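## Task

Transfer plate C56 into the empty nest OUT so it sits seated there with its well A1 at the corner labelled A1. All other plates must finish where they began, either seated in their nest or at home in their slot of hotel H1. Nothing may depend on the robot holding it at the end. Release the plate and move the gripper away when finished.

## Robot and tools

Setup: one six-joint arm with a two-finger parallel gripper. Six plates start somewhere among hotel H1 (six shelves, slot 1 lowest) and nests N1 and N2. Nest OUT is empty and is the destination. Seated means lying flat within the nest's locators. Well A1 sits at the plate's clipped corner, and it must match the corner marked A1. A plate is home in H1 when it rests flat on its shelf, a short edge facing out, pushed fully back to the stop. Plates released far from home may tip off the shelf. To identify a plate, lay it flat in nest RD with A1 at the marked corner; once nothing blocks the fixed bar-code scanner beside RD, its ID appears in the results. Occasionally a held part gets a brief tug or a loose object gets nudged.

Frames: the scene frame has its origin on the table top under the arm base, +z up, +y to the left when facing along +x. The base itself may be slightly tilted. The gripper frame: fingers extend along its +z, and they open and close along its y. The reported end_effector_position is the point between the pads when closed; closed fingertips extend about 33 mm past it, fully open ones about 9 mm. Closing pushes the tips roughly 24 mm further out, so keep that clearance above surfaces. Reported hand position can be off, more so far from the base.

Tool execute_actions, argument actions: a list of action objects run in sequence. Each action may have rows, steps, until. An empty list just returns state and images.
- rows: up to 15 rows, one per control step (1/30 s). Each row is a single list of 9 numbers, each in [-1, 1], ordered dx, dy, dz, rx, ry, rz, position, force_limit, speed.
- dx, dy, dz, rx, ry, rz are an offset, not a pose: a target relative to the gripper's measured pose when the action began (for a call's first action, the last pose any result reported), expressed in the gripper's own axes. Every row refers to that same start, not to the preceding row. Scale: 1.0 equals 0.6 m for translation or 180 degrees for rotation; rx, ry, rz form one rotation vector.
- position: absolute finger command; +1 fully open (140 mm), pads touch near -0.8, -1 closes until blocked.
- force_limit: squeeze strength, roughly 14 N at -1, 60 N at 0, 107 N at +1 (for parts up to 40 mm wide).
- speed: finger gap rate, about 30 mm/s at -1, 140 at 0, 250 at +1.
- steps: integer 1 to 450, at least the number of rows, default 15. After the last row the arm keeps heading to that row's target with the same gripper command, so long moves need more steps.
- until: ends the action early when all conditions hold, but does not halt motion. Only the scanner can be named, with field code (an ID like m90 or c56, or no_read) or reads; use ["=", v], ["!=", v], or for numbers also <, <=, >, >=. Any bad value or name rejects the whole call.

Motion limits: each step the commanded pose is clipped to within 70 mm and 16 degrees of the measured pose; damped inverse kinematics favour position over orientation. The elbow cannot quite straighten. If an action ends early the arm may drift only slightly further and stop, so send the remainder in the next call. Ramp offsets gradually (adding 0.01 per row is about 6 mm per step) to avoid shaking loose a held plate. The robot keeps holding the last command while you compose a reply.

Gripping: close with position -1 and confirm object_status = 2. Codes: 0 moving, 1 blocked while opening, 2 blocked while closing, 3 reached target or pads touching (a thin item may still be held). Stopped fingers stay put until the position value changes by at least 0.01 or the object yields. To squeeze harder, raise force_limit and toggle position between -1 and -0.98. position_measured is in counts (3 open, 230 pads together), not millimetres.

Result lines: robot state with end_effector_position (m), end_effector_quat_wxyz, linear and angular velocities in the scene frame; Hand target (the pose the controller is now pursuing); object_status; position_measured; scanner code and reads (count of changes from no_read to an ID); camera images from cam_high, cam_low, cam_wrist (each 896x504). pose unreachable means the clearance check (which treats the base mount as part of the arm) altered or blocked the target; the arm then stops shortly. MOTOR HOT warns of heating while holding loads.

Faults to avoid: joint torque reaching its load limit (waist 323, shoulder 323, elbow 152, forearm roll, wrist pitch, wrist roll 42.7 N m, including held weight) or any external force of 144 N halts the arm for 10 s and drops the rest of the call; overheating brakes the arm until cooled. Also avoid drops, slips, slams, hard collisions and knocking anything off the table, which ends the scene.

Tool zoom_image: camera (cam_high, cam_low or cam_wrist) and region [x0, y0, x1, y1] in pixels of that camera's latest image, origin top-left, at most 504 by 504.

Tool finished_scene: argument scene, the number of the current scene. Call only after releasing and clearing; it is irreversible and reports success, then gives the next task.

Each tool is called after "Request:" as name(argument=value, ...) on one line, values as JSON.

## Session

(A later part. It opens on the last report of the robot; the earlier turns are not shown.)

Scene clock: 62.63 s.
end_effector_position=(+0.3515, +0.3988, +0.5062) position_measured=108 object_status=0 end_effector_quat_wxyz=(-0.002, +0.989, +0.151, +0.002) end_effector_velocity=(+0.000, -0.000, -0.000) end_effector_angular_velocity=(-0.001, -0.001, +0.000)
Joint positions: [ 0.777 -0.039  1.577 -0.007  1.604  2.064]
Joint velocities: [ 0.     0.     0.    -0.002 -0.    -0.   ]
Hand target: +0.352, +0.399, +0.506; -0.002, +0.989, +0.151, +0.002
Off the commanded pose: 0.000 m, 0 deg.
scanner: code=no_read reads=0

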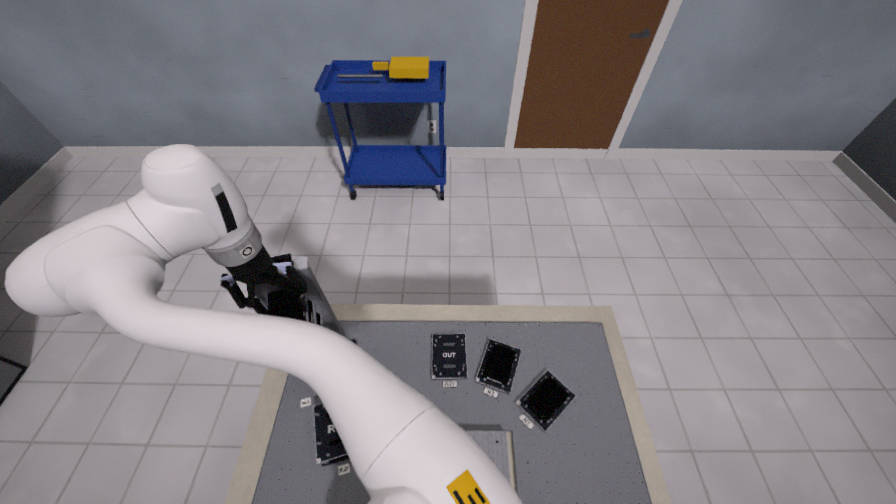

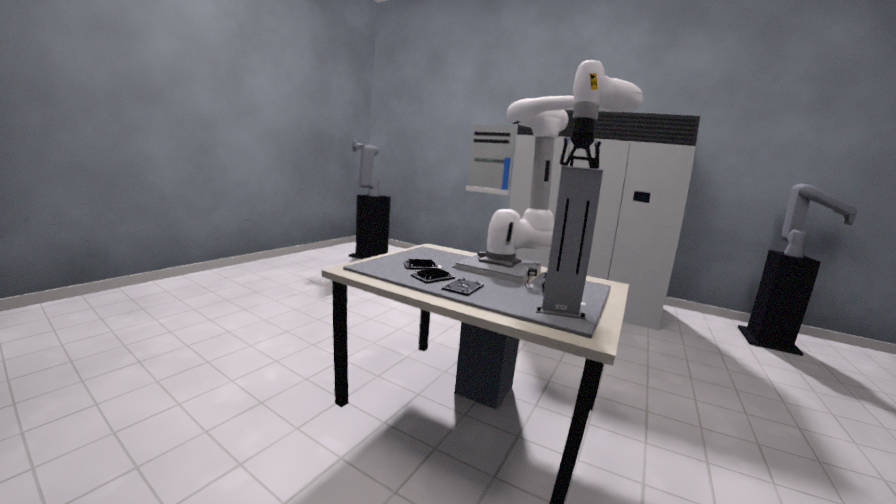

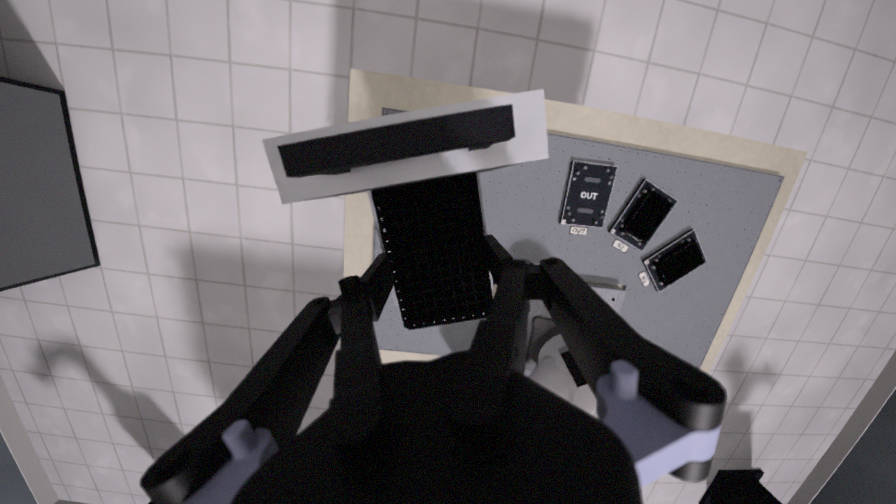

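Request:
execute_actions(actions=[])

Scene clock: 63.17 s.
end_effector_position=(+0.3515, +0.3986, +0.5062) position_measured=108 object_status=2 end_effector_quat_wxyz=(-0.002, +0.989, +0.151, +0.002) end_effector_velocity=(+0.000, +0.000, +0.001) end_effector_angular_velocity=(+0.001, -0.000, +0.000)
Joint positions: [ 0.777 -0.039  1.577 -0.008  1.605  2.064]
Joint velocities: [ 0.     0.    -0.001  0.     0.    -0.   ]
Hand target: +0.352, +0.399, +0.506; -0.002, +0.989, +0.151, +0.002
Off the commanded pose: 0.000 m, 0 deg.
scanner: code=no_read reads=0

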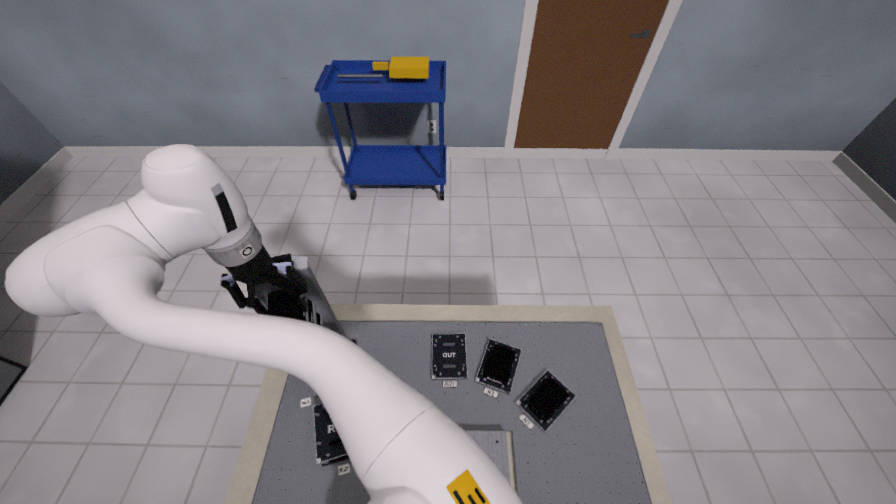

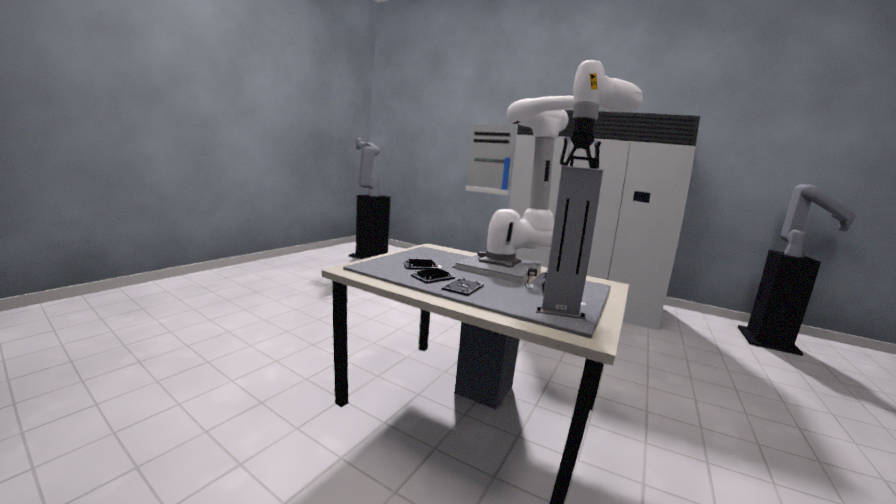

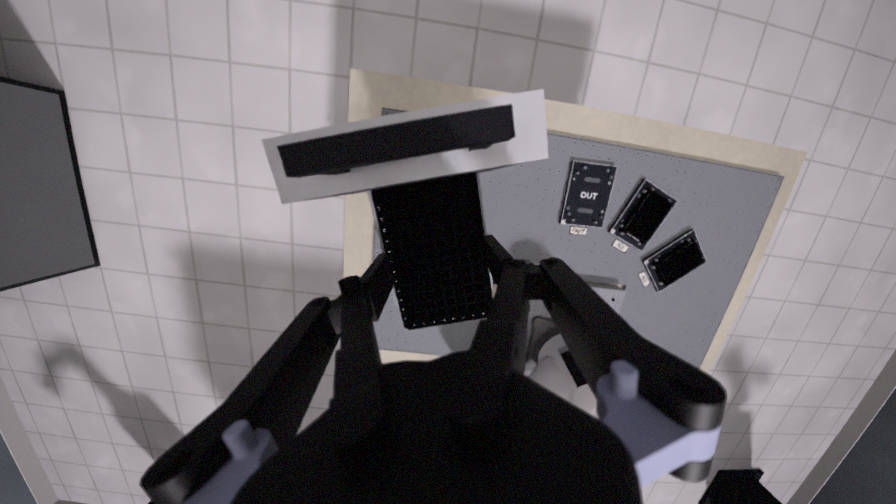

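Request:
execute_actions(actions=[{"rows":[[0,0,0,0,0,0,-1,0.2,-0.7]],"steps":8},{"rows":[[-0.001,0,-0.003,0,0,0,-1,0.2,-0.7],[-0.002,0,-0.007,0,0,0,-1,0.2,-0.7],[-0.004,0,-0.012,0,0,0,-1,0.2,-0.7],[-0.007,0,-0.018,0,0,0,-1,0.2,-0.7],[-0.011,0,-0.025,0,0,0,-1,0.2,-0.7],[-0.015,0,-0.032,0,0,0,-1,0.2,-0.7],[-0.019,0,-0.038,0,0,0,-1,0.2,-0.7],[-0.023,0,-0.043,0,0,0,-1,0.2,-0.7],[-0.025,0,-0.046,0,0,0,-1,0.2,-0.7]],"steps":15}])

Scene clock: 66.60 s.
end_effector_position=(+0.3372, +0.3939, +0.5338) position_measured=113 object_status=2 end_effector_quat_wxyz=(-0.002, +0.989, +0.151, +0.002) end_effector_velocity=(-0.000, +0.001, +0.001) end_effector_angular_velocity=(+0.002, +0.000, -0.001)
Joint positions: [ 0.791 -0.057  1.545 -0.008  1.655  2.077]
Joint velocities: [ 0.    -0.    -0.001  0.001  0.     0.001]
Hand target: +0.337, +0.394, +0.534; -0.002, +0.989, +0.151, +0.002
Off the commanded pose: 0.000 m, 0 deg.
scanner: code=no_read reads=0

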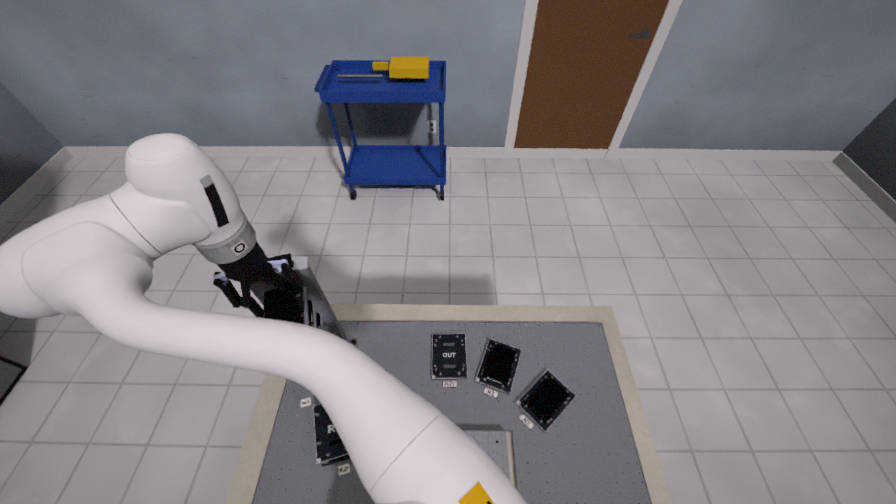

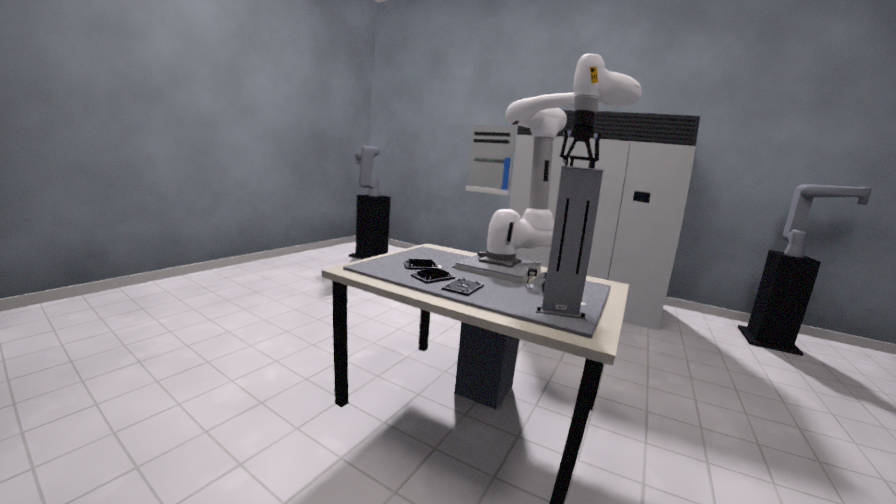

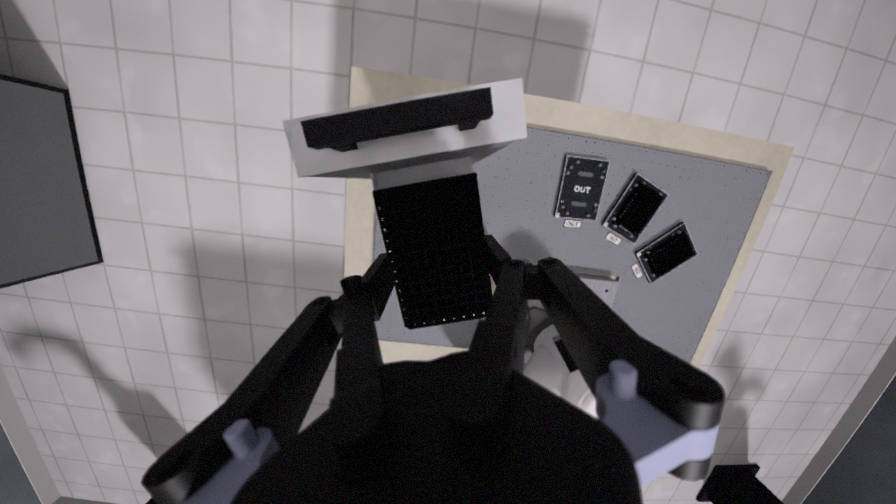

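Request:
execute_actions(actions=[{"rows":[[0,0.005,0,0,0,0,-1,0.2,-0.7],[0,0.015,0,0,0,0,-1,0.2,-0.7],[0,0.03,0,0,0,0,-1,0.2,-0.7],[0,0.048,0,0,0,0,-1,0.2,-0.7],[0,0.068,0,0,0,0,-1,0.2,-0.7],[0,0.088,0,0,0,0,-1,0.2,-0.7],[0,0.108,0,0,0,0,-1,0.2,-0.7],[0,0.128,0,0,0,0,-1,0.2,-0.7],[0,0.148,0,0,0,0,-1,0.2,-0.7],[0,0.168,0,0,0,0,-1,0.2,-0.7],[0,0.188,0,0,0,0,-1,0.2,-0.7],[0,0.208,0,0,0,0,-1,0.2,-0.7],[0,0.228,0,0,0,0,-1,0.2,-0.7],[0,0.248,0,0,0,0,-1,0.2,-0.7],[0,0.268,0,0,0,0,-1,0.2,-0.7]],"steps":15},{"rows":[[0,0.07,0,0,0,0,-1,0.2,-0.7],[0,0.09,0,0,0,0,-1,0.2,-0.7],[0,0.11,0,0,0,0,-1,0.2,-0.7],[0,0.13,0.005,0,0,0,-1,0.2,-0.7],[0,0.15,0.012,0,0,0,-1,0.2,-0.7],[0,0.17,0.02,0,0,0,-1,0.2,-0.7],[0,0.19,0.03,0,0,0,-1,0.2,-0.7],[0,0.208,0.042,0,0,0,-1,0.2,-0.7],[0,0.226,0.055,0,0,0,-1,0.2,-0.7],[0,0.243,0.069,0,0,0,-1,0.2,-0.7],[0,0.26,0.083,0,0,0,-1,0.2,-0.7],[0,0.276,0.098,0,0,0,-1,0.2,-0.7],[0,0.292,0.113,0,0,0,-1,0.2,-0.7],[0,0.307,0.128,0,0,0,-1,0.2,-0.7],[0,0.322,0.143,0,0,0,-1,0.2,-0.7]],"steps":15},{"rows":[[-0.002,0.05,0.055,0,0,0.005,-1,0.2,-0.7],[-0.004,0.063,0.072,0,0,0.01,-1,0.2,-0.7],[-0.006,0.076,0.09,0,0,0.016,-1,0.2,-0.7],[-0.008,0.088,0.108,0,0,0.022,-1,0.2,-0.7],[-0.01,0.099,0.127,0,0,0.028,-1,0.2,-0.7],[-0.012,0.109,0.146,0,0,0.034,-1,0.2,-0.7],[-0.014,0.118,0.166,0,0,0.04,-1,0.2,-0.7],[-0.016,0.126,0.186,0,0,0.046,-1,0.2,-0.7],[-0.018,0.133,0.206,0,0,0.052,-1,0.2,-0.7],[-0.02,0.139,0.226,0,0,0.058,-1,0.2,-0.7],[-0.022,0.144,0.246,0,0,0.064,-1,0.2,-0.7],[-0.025,0.147,0.264,0,0,0.07,-1,0.2,-0.7],[-0.028,0.149,0.28,0,0,0.076,-1,0.2,-0.7],[-0.031,0.15,0.292,0,0,0.08,-1,0.2,-0.7],[-0.033,0.15,0.3,0,0,0.083,-1,0.2,-0.7]],"steps":21}])

Scene clock: 78.80 s.
end_effector_position=(+0.4254, +0.0273, +0.2955) position_measured=113 object_status=2 end_effector_quat_wxyz=(+0.003, +1.000, +0.018, +0.001) end_effector_velocity=(-0.001, -0.001, -0.002) end_effector_angular_velocity=(-0.002, +0.001, -0.001)
Joint positions: [-0.015 -0.171  2.069 -0.019  1.239  1.545]
Joint velocities: [ 0.001 -0.     0.003 -0.003 -0.002  0.003]
Hand target: +0.425, +0.027, +0.295; +0.003, +1.000, +0.018, +0.001
Off the commanded pose: 0.000 m, 0 deg.
scanner: code=no_read reads=0

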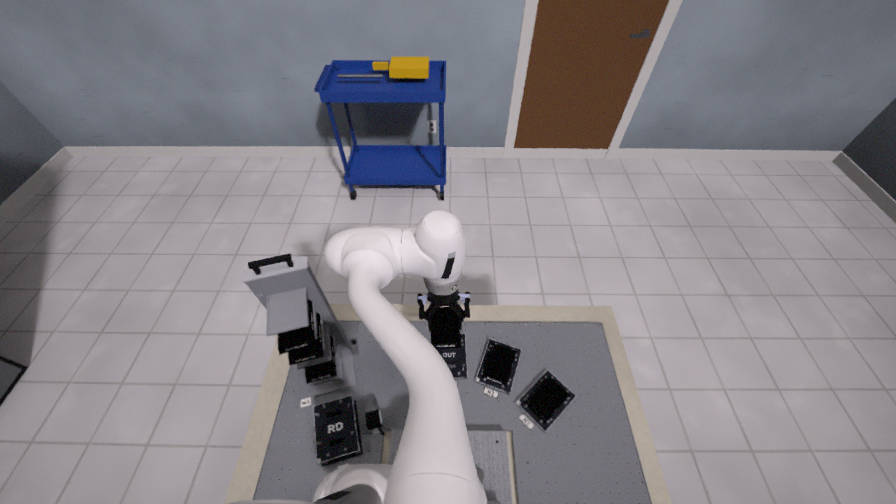

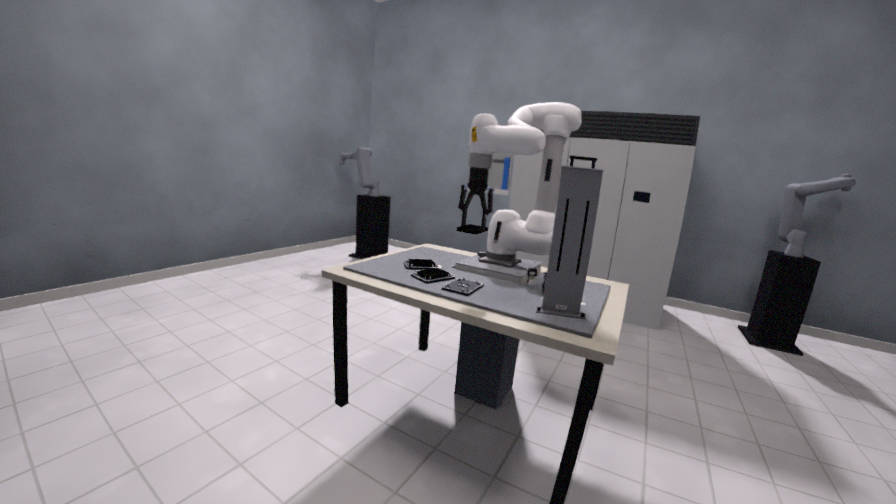

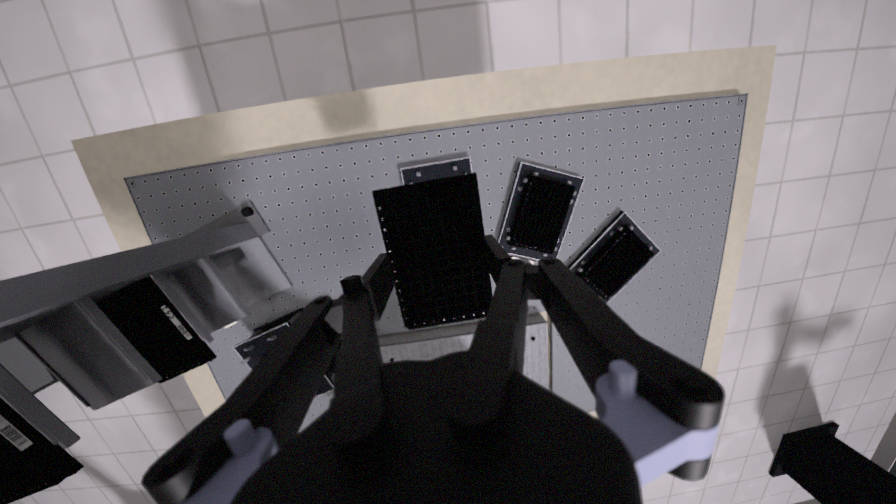

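Request:
execute_actions(actions=[{"rows":[[0.001,0.001,0.008,0,0,0,-1,0.2,-0.7],[0.002,0.002,0.025,0,0,0,-1,0.2,-0.7],[0.004,0.004,0.05,0,0,0,-1,0.2,-0.7],[0.006,0.006,0.078,0.001,0,0,-1,0.2,-0.7],[0.008,0.008,0.106,0.001,0,0,-1,0.2,-0.7],[0.01,0.01,0.134,0.001,0,0,-1,0.2,-0.7],[0.012,0.012,0.162,0.001,0,0,-1,0.2,-0.7],[0.014,0.014,0.19,0.002,0,0,-1,0.2,-0.7],[0.016,0.016,0.218,0.002,0,0,-1,0.2,-0.7],[0.018,0.018,0.246,0.002,0,0,-1,0.2,-0.7],[0.02,0.02,0.274,0.002,0,0,-1,0.2,-0.7],[0.022,0.022,0.3,0.003,0,0,-1,0.2,-0.7],[0.024,0.024,0.323,0.003,0,0,-1,0.2,-0.7],[0.025,0.025,0.34,0.003,0,0,-1,0.2,-0.7],[0.025,0.025,0.35,0.003,0,0,-1,0.2,-0.7]],"steps":23}])

Request:
zoom_image(camera="cam_wrist", region=[330, 130, 540, 350])

Scene clock: 85.03 s.
end_effector_position=(+0.4413, +0.0120, +0.0858) position_measured=113 object_status=2 end_effector_quat_wxyz=(-0.002, +1.000, +0.018, +0.001) end_effector_velocity=(+0.002, +0.000, -0.000) end_effector_angular_velocity=(+0.000, -0.001, +0.001)
Joint positions: [-0.063  0.073  2.287 -0.011  0.778  1.498]
Joint velocities: [ 0.     0.002 -0.002  0.    -0.002 -0.001]
Hand target: +0.441, +0.012, +0.086; -0.002, +1.000, +0.018, +0.001
Off the commanded pose: 0.001 m, 0 deg.
scanner: code=no_read reads=0

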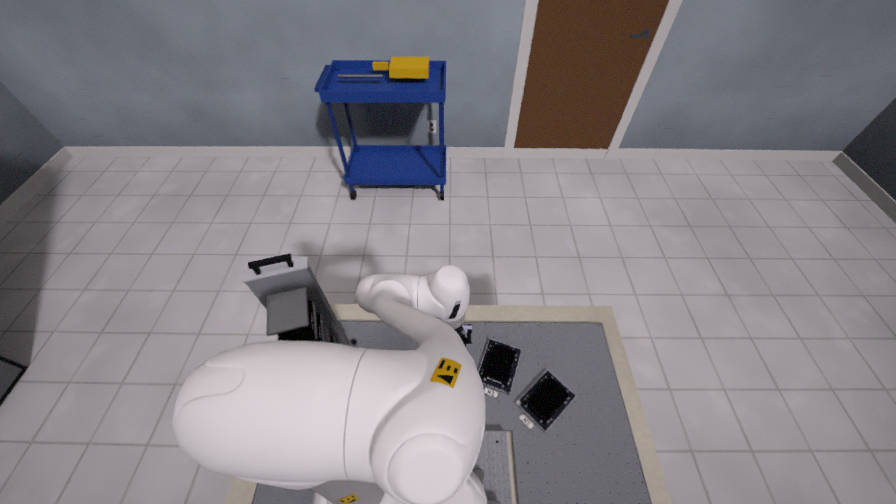

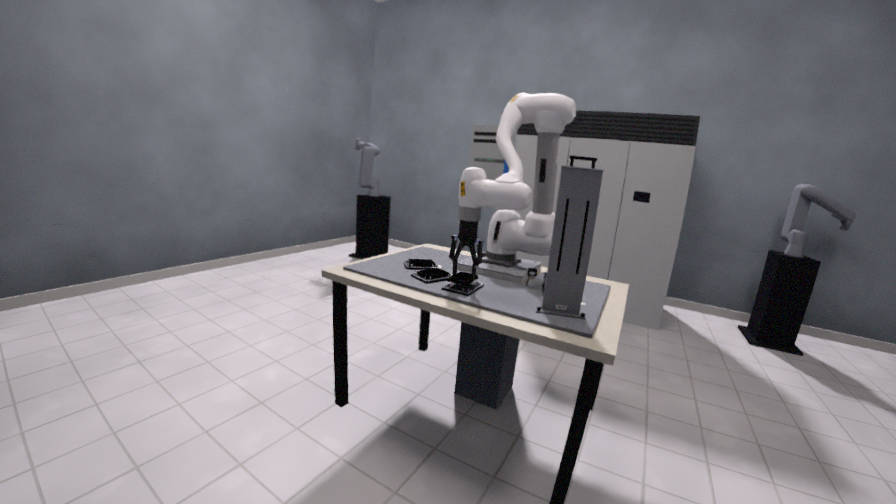

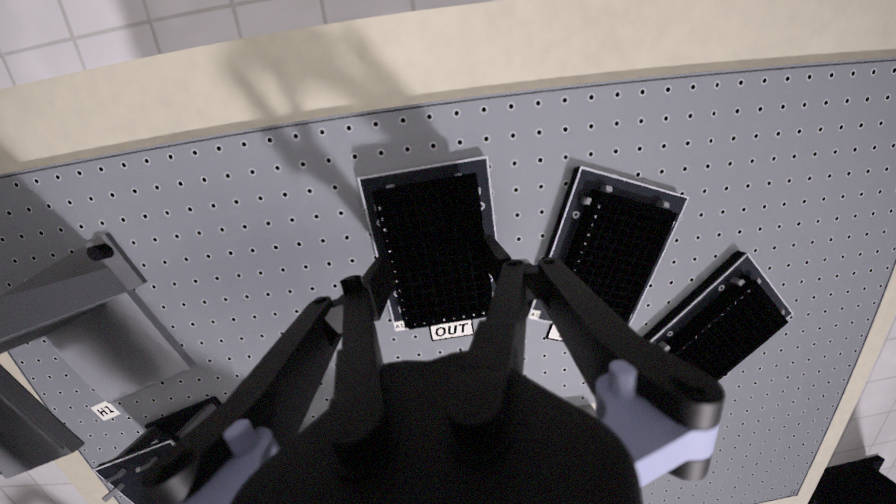

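Region (330, 130, 540, 350) of cam_wrist's 896x504 image, scaled by 2.291, with more detail than that image has; it fills the left 481 columns of this view, and the rest is white.

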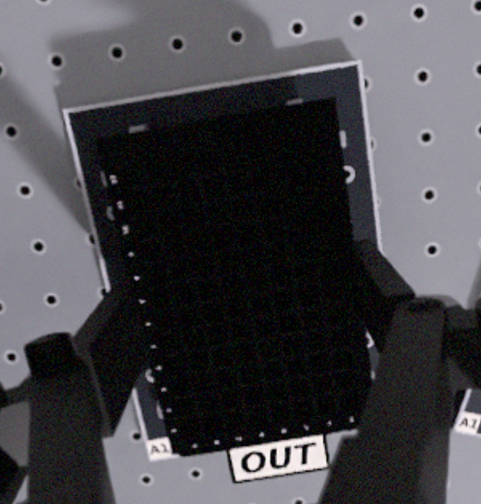

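Request:
execute_actions(actions=[{"rows":[[-0.002,0,0.003,0,0,0,-1,0.2,-0.7],[-0.004,0,0.008,0,0,0,-1,0.2,-0.7],[-0.006,0,0.014,0,0,0,-1,0.2,-0.7],[-0.006,0,0.02,0,0,0,-1,0.2,-0.7],[-0.006,0,0.026,0,0,0,-1,0.2,-0.7]],"steps":12}])

Request:
zoom_image(camera="cam_wrist", region=[340, 140, 510, 240])

Request:
zoom_image(camera="cam_wrist", region=[360, 260, 530, 360])

Scene clock: 89.13 s.
end_effector_position=(+0.4377, +0.0119, +0.0703) position_measured=113 object_status=2 end_effector_quat_wxyz=(-0.002, +1.000, +0.018, +0.001) end_effector_velocity=(+0.000, +0.000, -0.000) end_effector_angular_velocity=(+0.001, +0.001, -0.001)
Joint positions: [-0.064  0.092  2.306 -0.012  0.74   1.498]
Joint velocities: [-0.     0.001 -0.001  0.001 -0.     0.001]
Hand target: +0.438, +0.012, +0.070; -0.002, +1.000, +0.018, +0.001
Off the commanded pose: 0.000 m, 0 deg.
scanner: code=no_read reads=0

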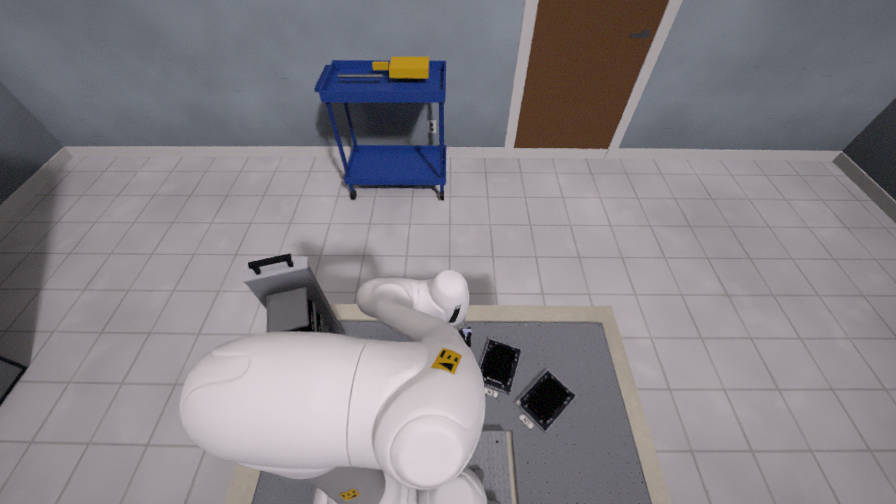

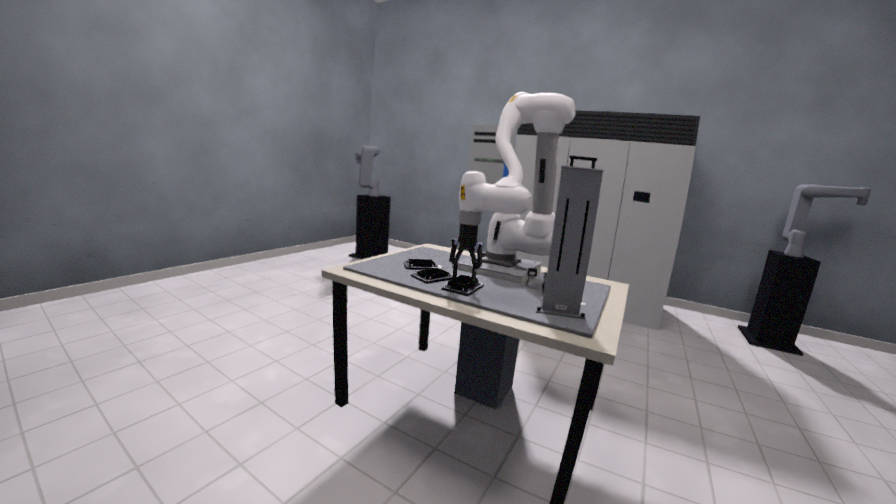

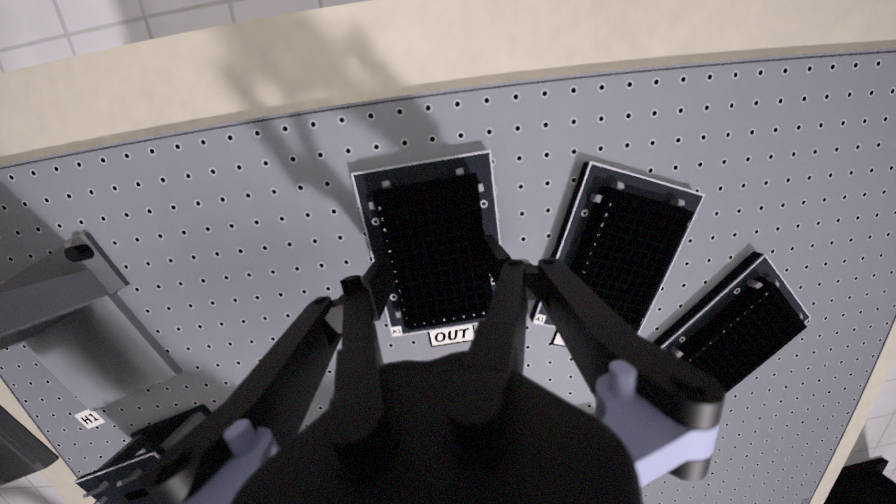

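Region (340, 140, 510, 240) of cam_wrist's 896x504 image, scaled by 2.965, with more detail than that image has; it fills the top 296 rows of this view, and the rest is white.

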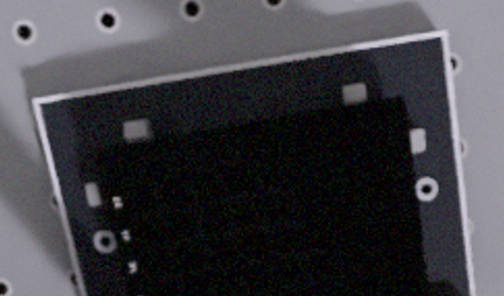

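Region (360, 260, 530, 360) of cam_wrist's 896x504 image, scaled by 2.965, with more detail than that image has; it fills the top 296 rows of this view, and the rest is white.

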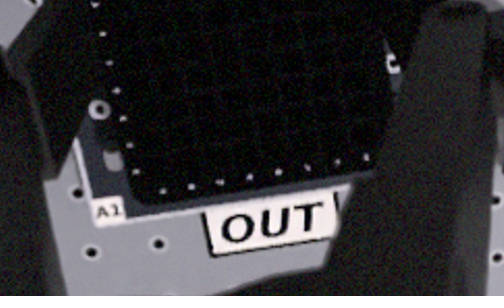

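Request:
execute_actions(actions=[{"rows":[[-0.0005,0,0.003,0,0,0.001,-1,0.2,-0.7],[-0.001,-0.0005,0.007,0,0,0.002,-1,0.2,-0.7],[-0.001,-0.0005,0.011,0,0,0.002,-1,0.2,-0.7],[-0.001,-0.0005,0.014,0,0,0.002,-1,0.2,-0.7]],"steps":10}])

Request:
zoom_image(camera="cam_wrist", region=[340, 140, 510, 240])

Request:
zoom_image(camera="cam_wrist", region=[360, 260, 530, 360])

Request:
zoom_image(camera="cam_low", region=[400, 240, 500, 305])

Scene clock: 92.60 s.
end_effector_position=(+0.4371, +0.0123, +0.0619) position_measured=113 object_status=2 end_effector_quat_wxyz=(-0.002, +1.000, +0.015, +0.001) end_effector_velocity=(+0.000, +0.000, +0.000) end_effector_angular_velocity=(+0.001, -0.001, -0.002)
Joint positions: [-0.063  0.104  2.313 -0.011  0.72   1.505]
Joint velocities: [-0.    -0.     0.     0.001 -0.001  0.001]
Hand target: +0.437, +0.012, +0.062; -0.002, +1.000, +0.015, +0.001
Off the commanded pose: 0.000 m, 0 deg.
scanner: code=no_read reads=0

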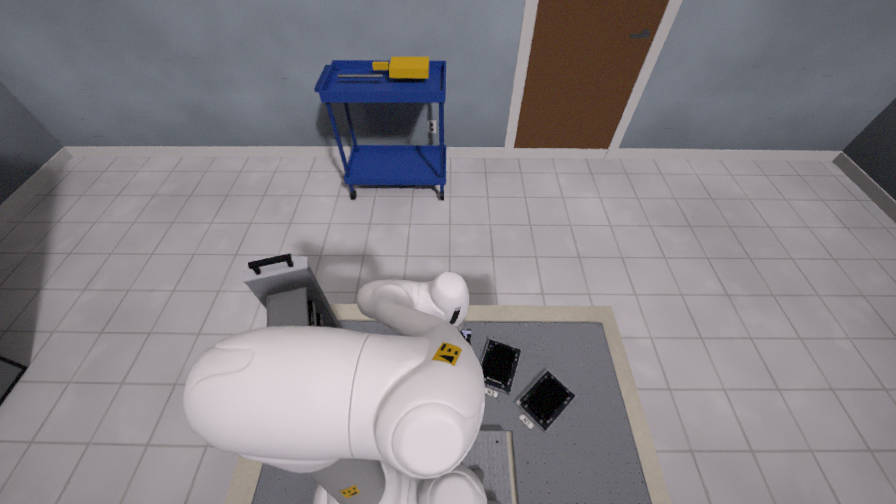

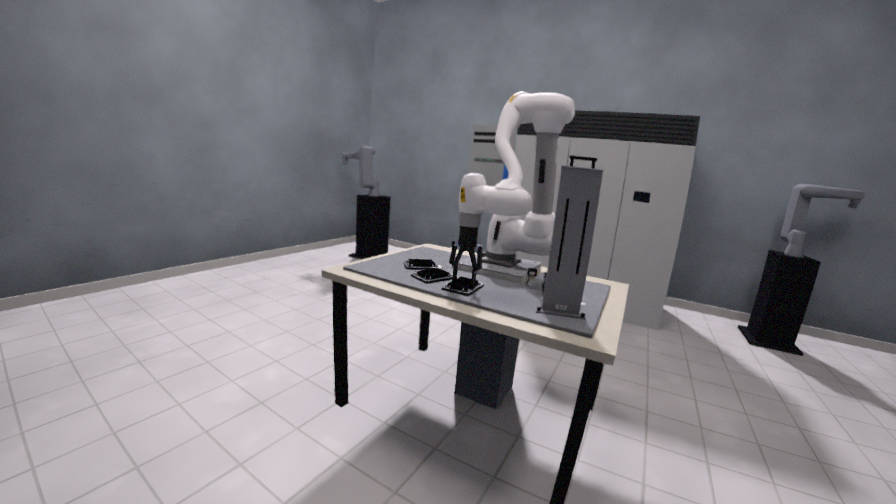

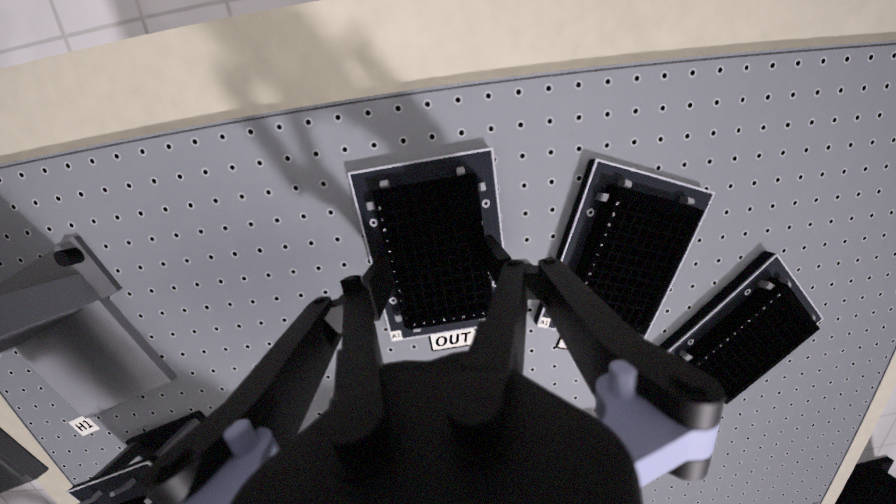

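Region (340, 140, 510, 240) of cam_wrist's 896x504 image, scaled by 2.965, with more detail than that image has; it fills the top 296 rows of this view, and the rest is white.

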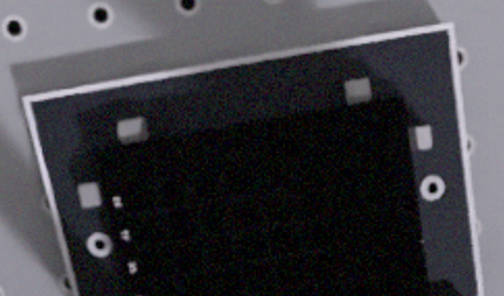

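Region (360, 260, 530, 360) of cam_wrist's 896x504 image, scaled by 2.965, with more detail than that image has; it fills the top 296 rows of this view, and the rest is white.

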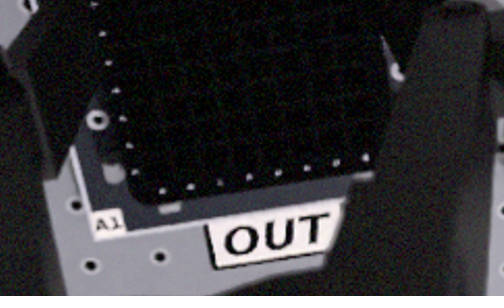

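Region (400, 240, 500, 305) of cam_low's 896x504 image, scaled by 5.040, with more detail than that image has; it fills the top 328 rows of this view, and the rest is white.

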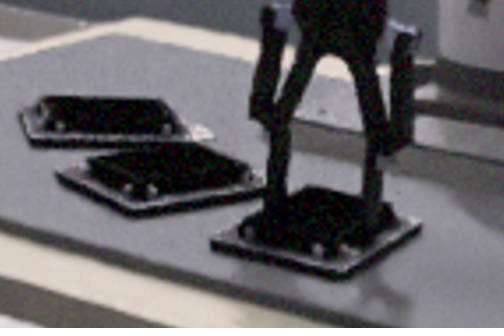

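Request:
execute_actions(actions=[{"rows":[[0,-0.001,0,0,0,0,-1,0.2,-0.7],[0.0004,-0.0012,0.001,0,0,0,-1,0.2,-0.7],[0.0004,-0.0012,0.003,0,0,0,-1,0.2,-0.7],[0.0004,-0.0012,0.005,0,0,0,-1,0.2,-0.7],[0.0004,-0.0012,0.007,0,0,0,-1,0.2,-0.7],[0.0004,-0.0012,0.009,0,0,0,-1,0.2,-0.7],[0.0004,-0.0012,0.011,0,0,0,-1,0.2,-0.7],[0.0004,-0.0012,0.013,0,0,0,-1,0.2,-0.7]],"steps":14}])

Request:
zoom_image(camera="cam_wrist", region=[330, 140, 540, 360])

Request:
zoom_image(camera="cam_low", region=[400, 240, 500, 305])

Scene clock: 105.90 s.
end_effector_position=(+0.4381, +0.0129, +0.0572) position_measured=113 object_status=2 end_effector_quat_wxyz=(-0.002, +1.000, +0.015, +0.002) end_effector_velocity=(-0.000, -0.000, +0.000) end_effector_angular_velocity=(+0.000, -0.000, -0.001)
Joint positions: [-0.062  0.113  2.316 -0.012  0.707  1.506]
Joint velocities: [-0.001 -0.001  0.001  0.001 -0.     0.   ]
Hand target: +0.438, +0.013, +0.057; -0.002, +1.000, +0.015, +0.002
Off the commanded pose: 0.003 m, 0 deg.
FORCE FAULT: contact force on the arm reached its limit, and the arm stopped for 10 seconds. The contact can be on any part of the arm, not only on its tool. The arm's remaining commands of this call were not run. The arm holds still and accepts commands again. Move the arm away from the contact; if what it grips holds it there, let go first. Pushing or pulling that hard again can fault the arm again.
scanner: code=no_read reads=0

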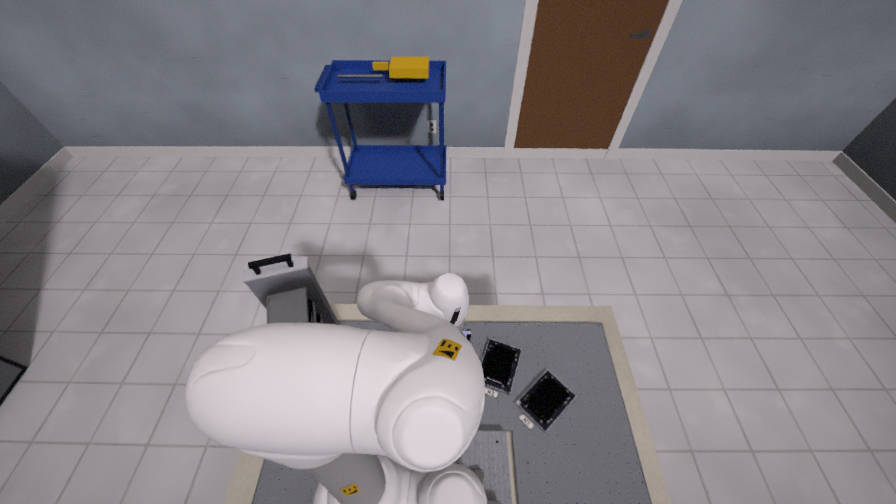

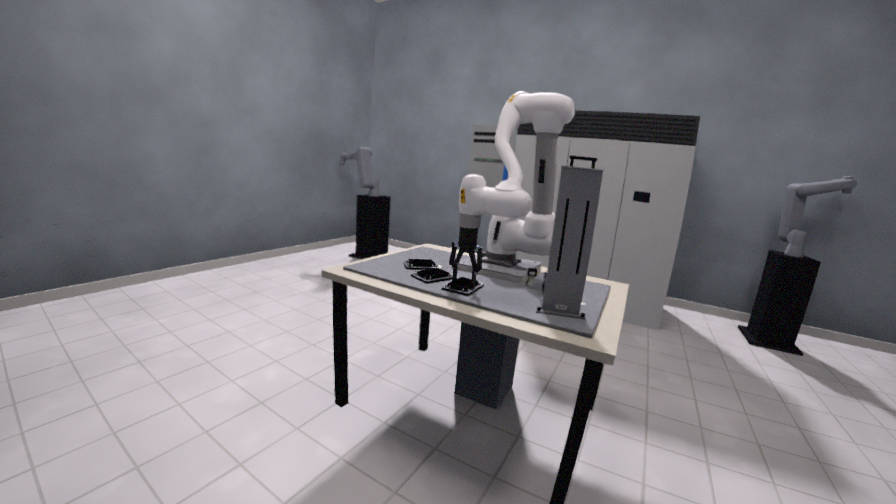

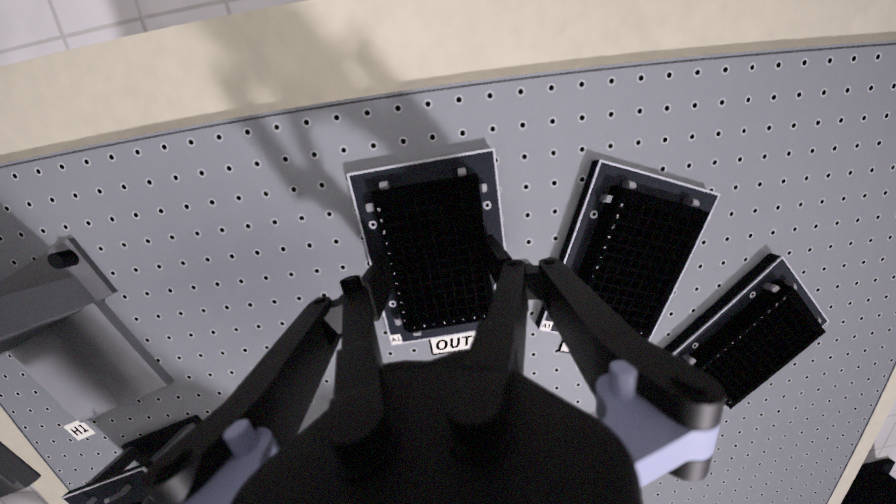

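Region (330, 140, 540, 360) of cam_wrist's 896x504 image, scaled by 2.291, with more detail than that image has; it fills the left 481 columns of this view, and the rest is white.

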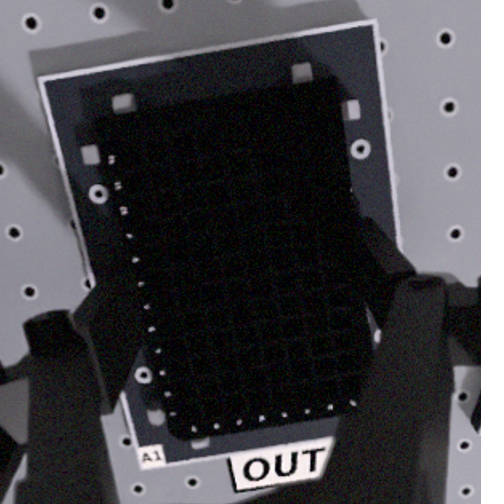

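Region (400, 240, 500, 305) of cam_low's 896x504 image, scaled by 5.040, with more detail than that image has; it fills the top 328 rows of this view, and the rest is white.

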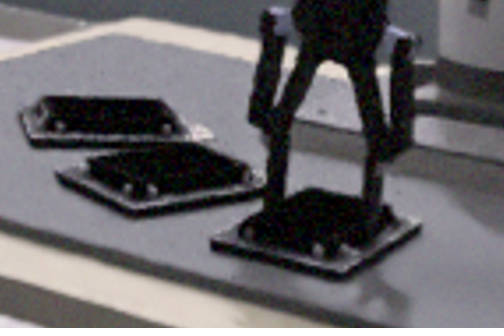

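Request:
zoom_image(camera="cam_wrist", region=[340, 140, 510, 240])

Request:
zoom_image(camera="cam_wrist", region=[380, 290, 500, 350])

Request:
zoom_image(camera="cam_low", region=[435, 268, 490, 300])

Region (340, 140, 510, 240) of cam_wrist's 896x504 image, scaled by 2.965, with more detail than that image has; it fills the top 296 rows of this view, and the rest is white.

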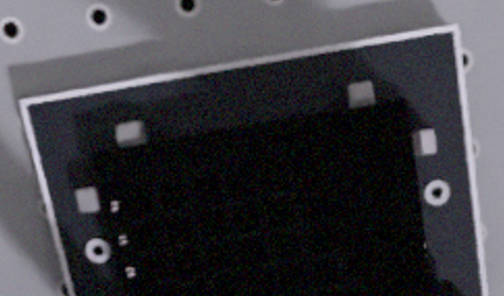

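Region (380, 290, 500, 350) of cam_wrist's 896x504 image, scaled by 4.200, with more detail than that image has.

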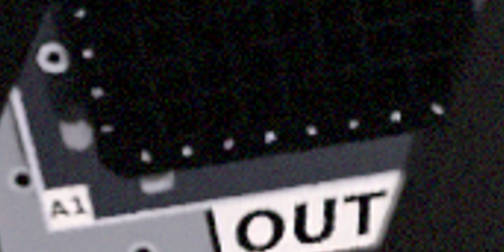

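Region (435, 268, 490, 300) of cam_low's 896x504 image, scaled by 9.164, with more detail than that image has; it fills the top 293 rows of this view, and the rest is white.

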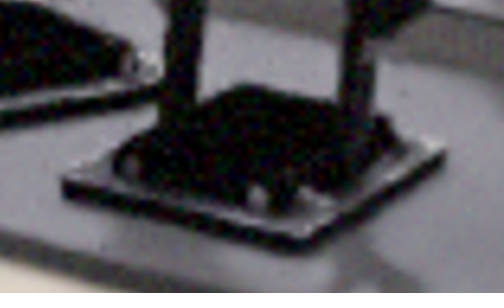

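Request:
execute_actions(actions=[{"rows":[[0,0,-0.002,0,0,0,-1,0.2,-0.7],[0,0,-0.004,0,0,0,-1,0.2,-0.7],[0,0,-0.004,0,0,0,-1,0.2,-0.7],[0.0008,0,-0.004,0,0,0,-1,0.2,-0.7],[0.0015,0,-0.004,0,0,0,-1,0.2,-0.7]],"steps":10}])

Request:
zoom_image(camera="cam_wrist", region=[340, 140, 510, 240])

Request:
zoom_image(camera="cam_wrist", region=[380, 290, 500, 350])

Scene clock: 113.33 s.
end_effector_position=(+0.4388, +0.0128, +0.0596) position_measured=113 object_status=2 end_effector_quat_wxyz=(-0.002, +1.000, +0.015, +0.002) end_effector_velocity=(+0.000, +0.001, -0.001) end_effector_angular_velocity=(+0.000, +0.002, +0.001)
Joint positions: [-0.062  0.11   2.313 -0.012  0.713  1.506]
Joint velocities: [ 0.002  0.002 -0.001  0.     0.     0.001]
Hand target: +0.439, +0.013, +0.060; -0.002, +1.000, +0.015, +0.002
Off the commanded pose: 0.000 m, 0 deg.
scanner: code=no_read reads=0

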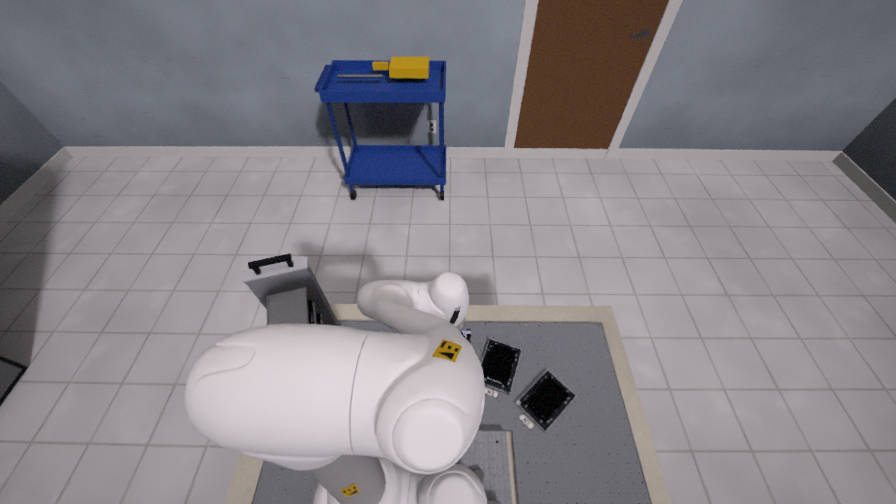

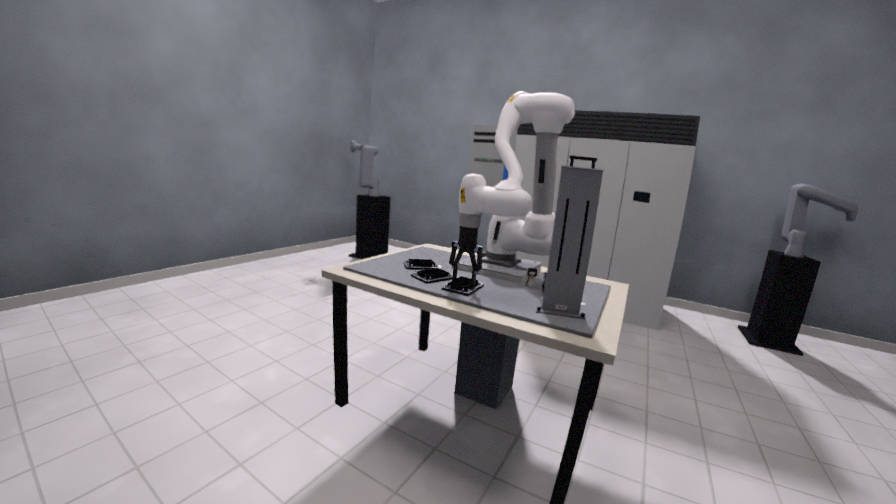

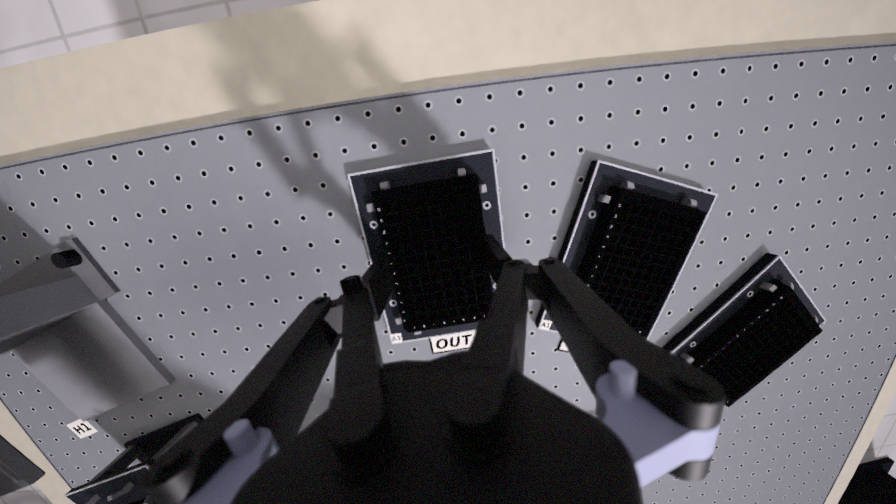

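Region (340, 140, 510, 240) of cam_wrist's 896x504 image, scaled by 2.965, with more detail than that image has; it fills the top 296 rows of this view, and the rest is white.

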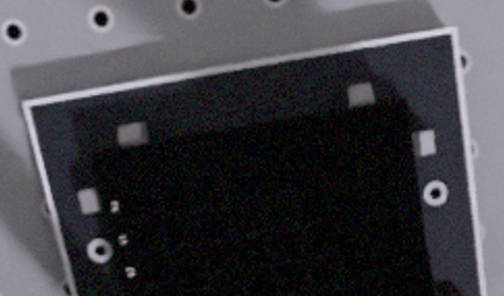

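Region (380, 290, 500, 350) of cam_wrist's 896x504 image, scaled by 4.200, with more detail than that image has.

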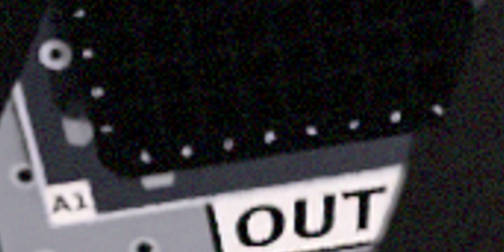

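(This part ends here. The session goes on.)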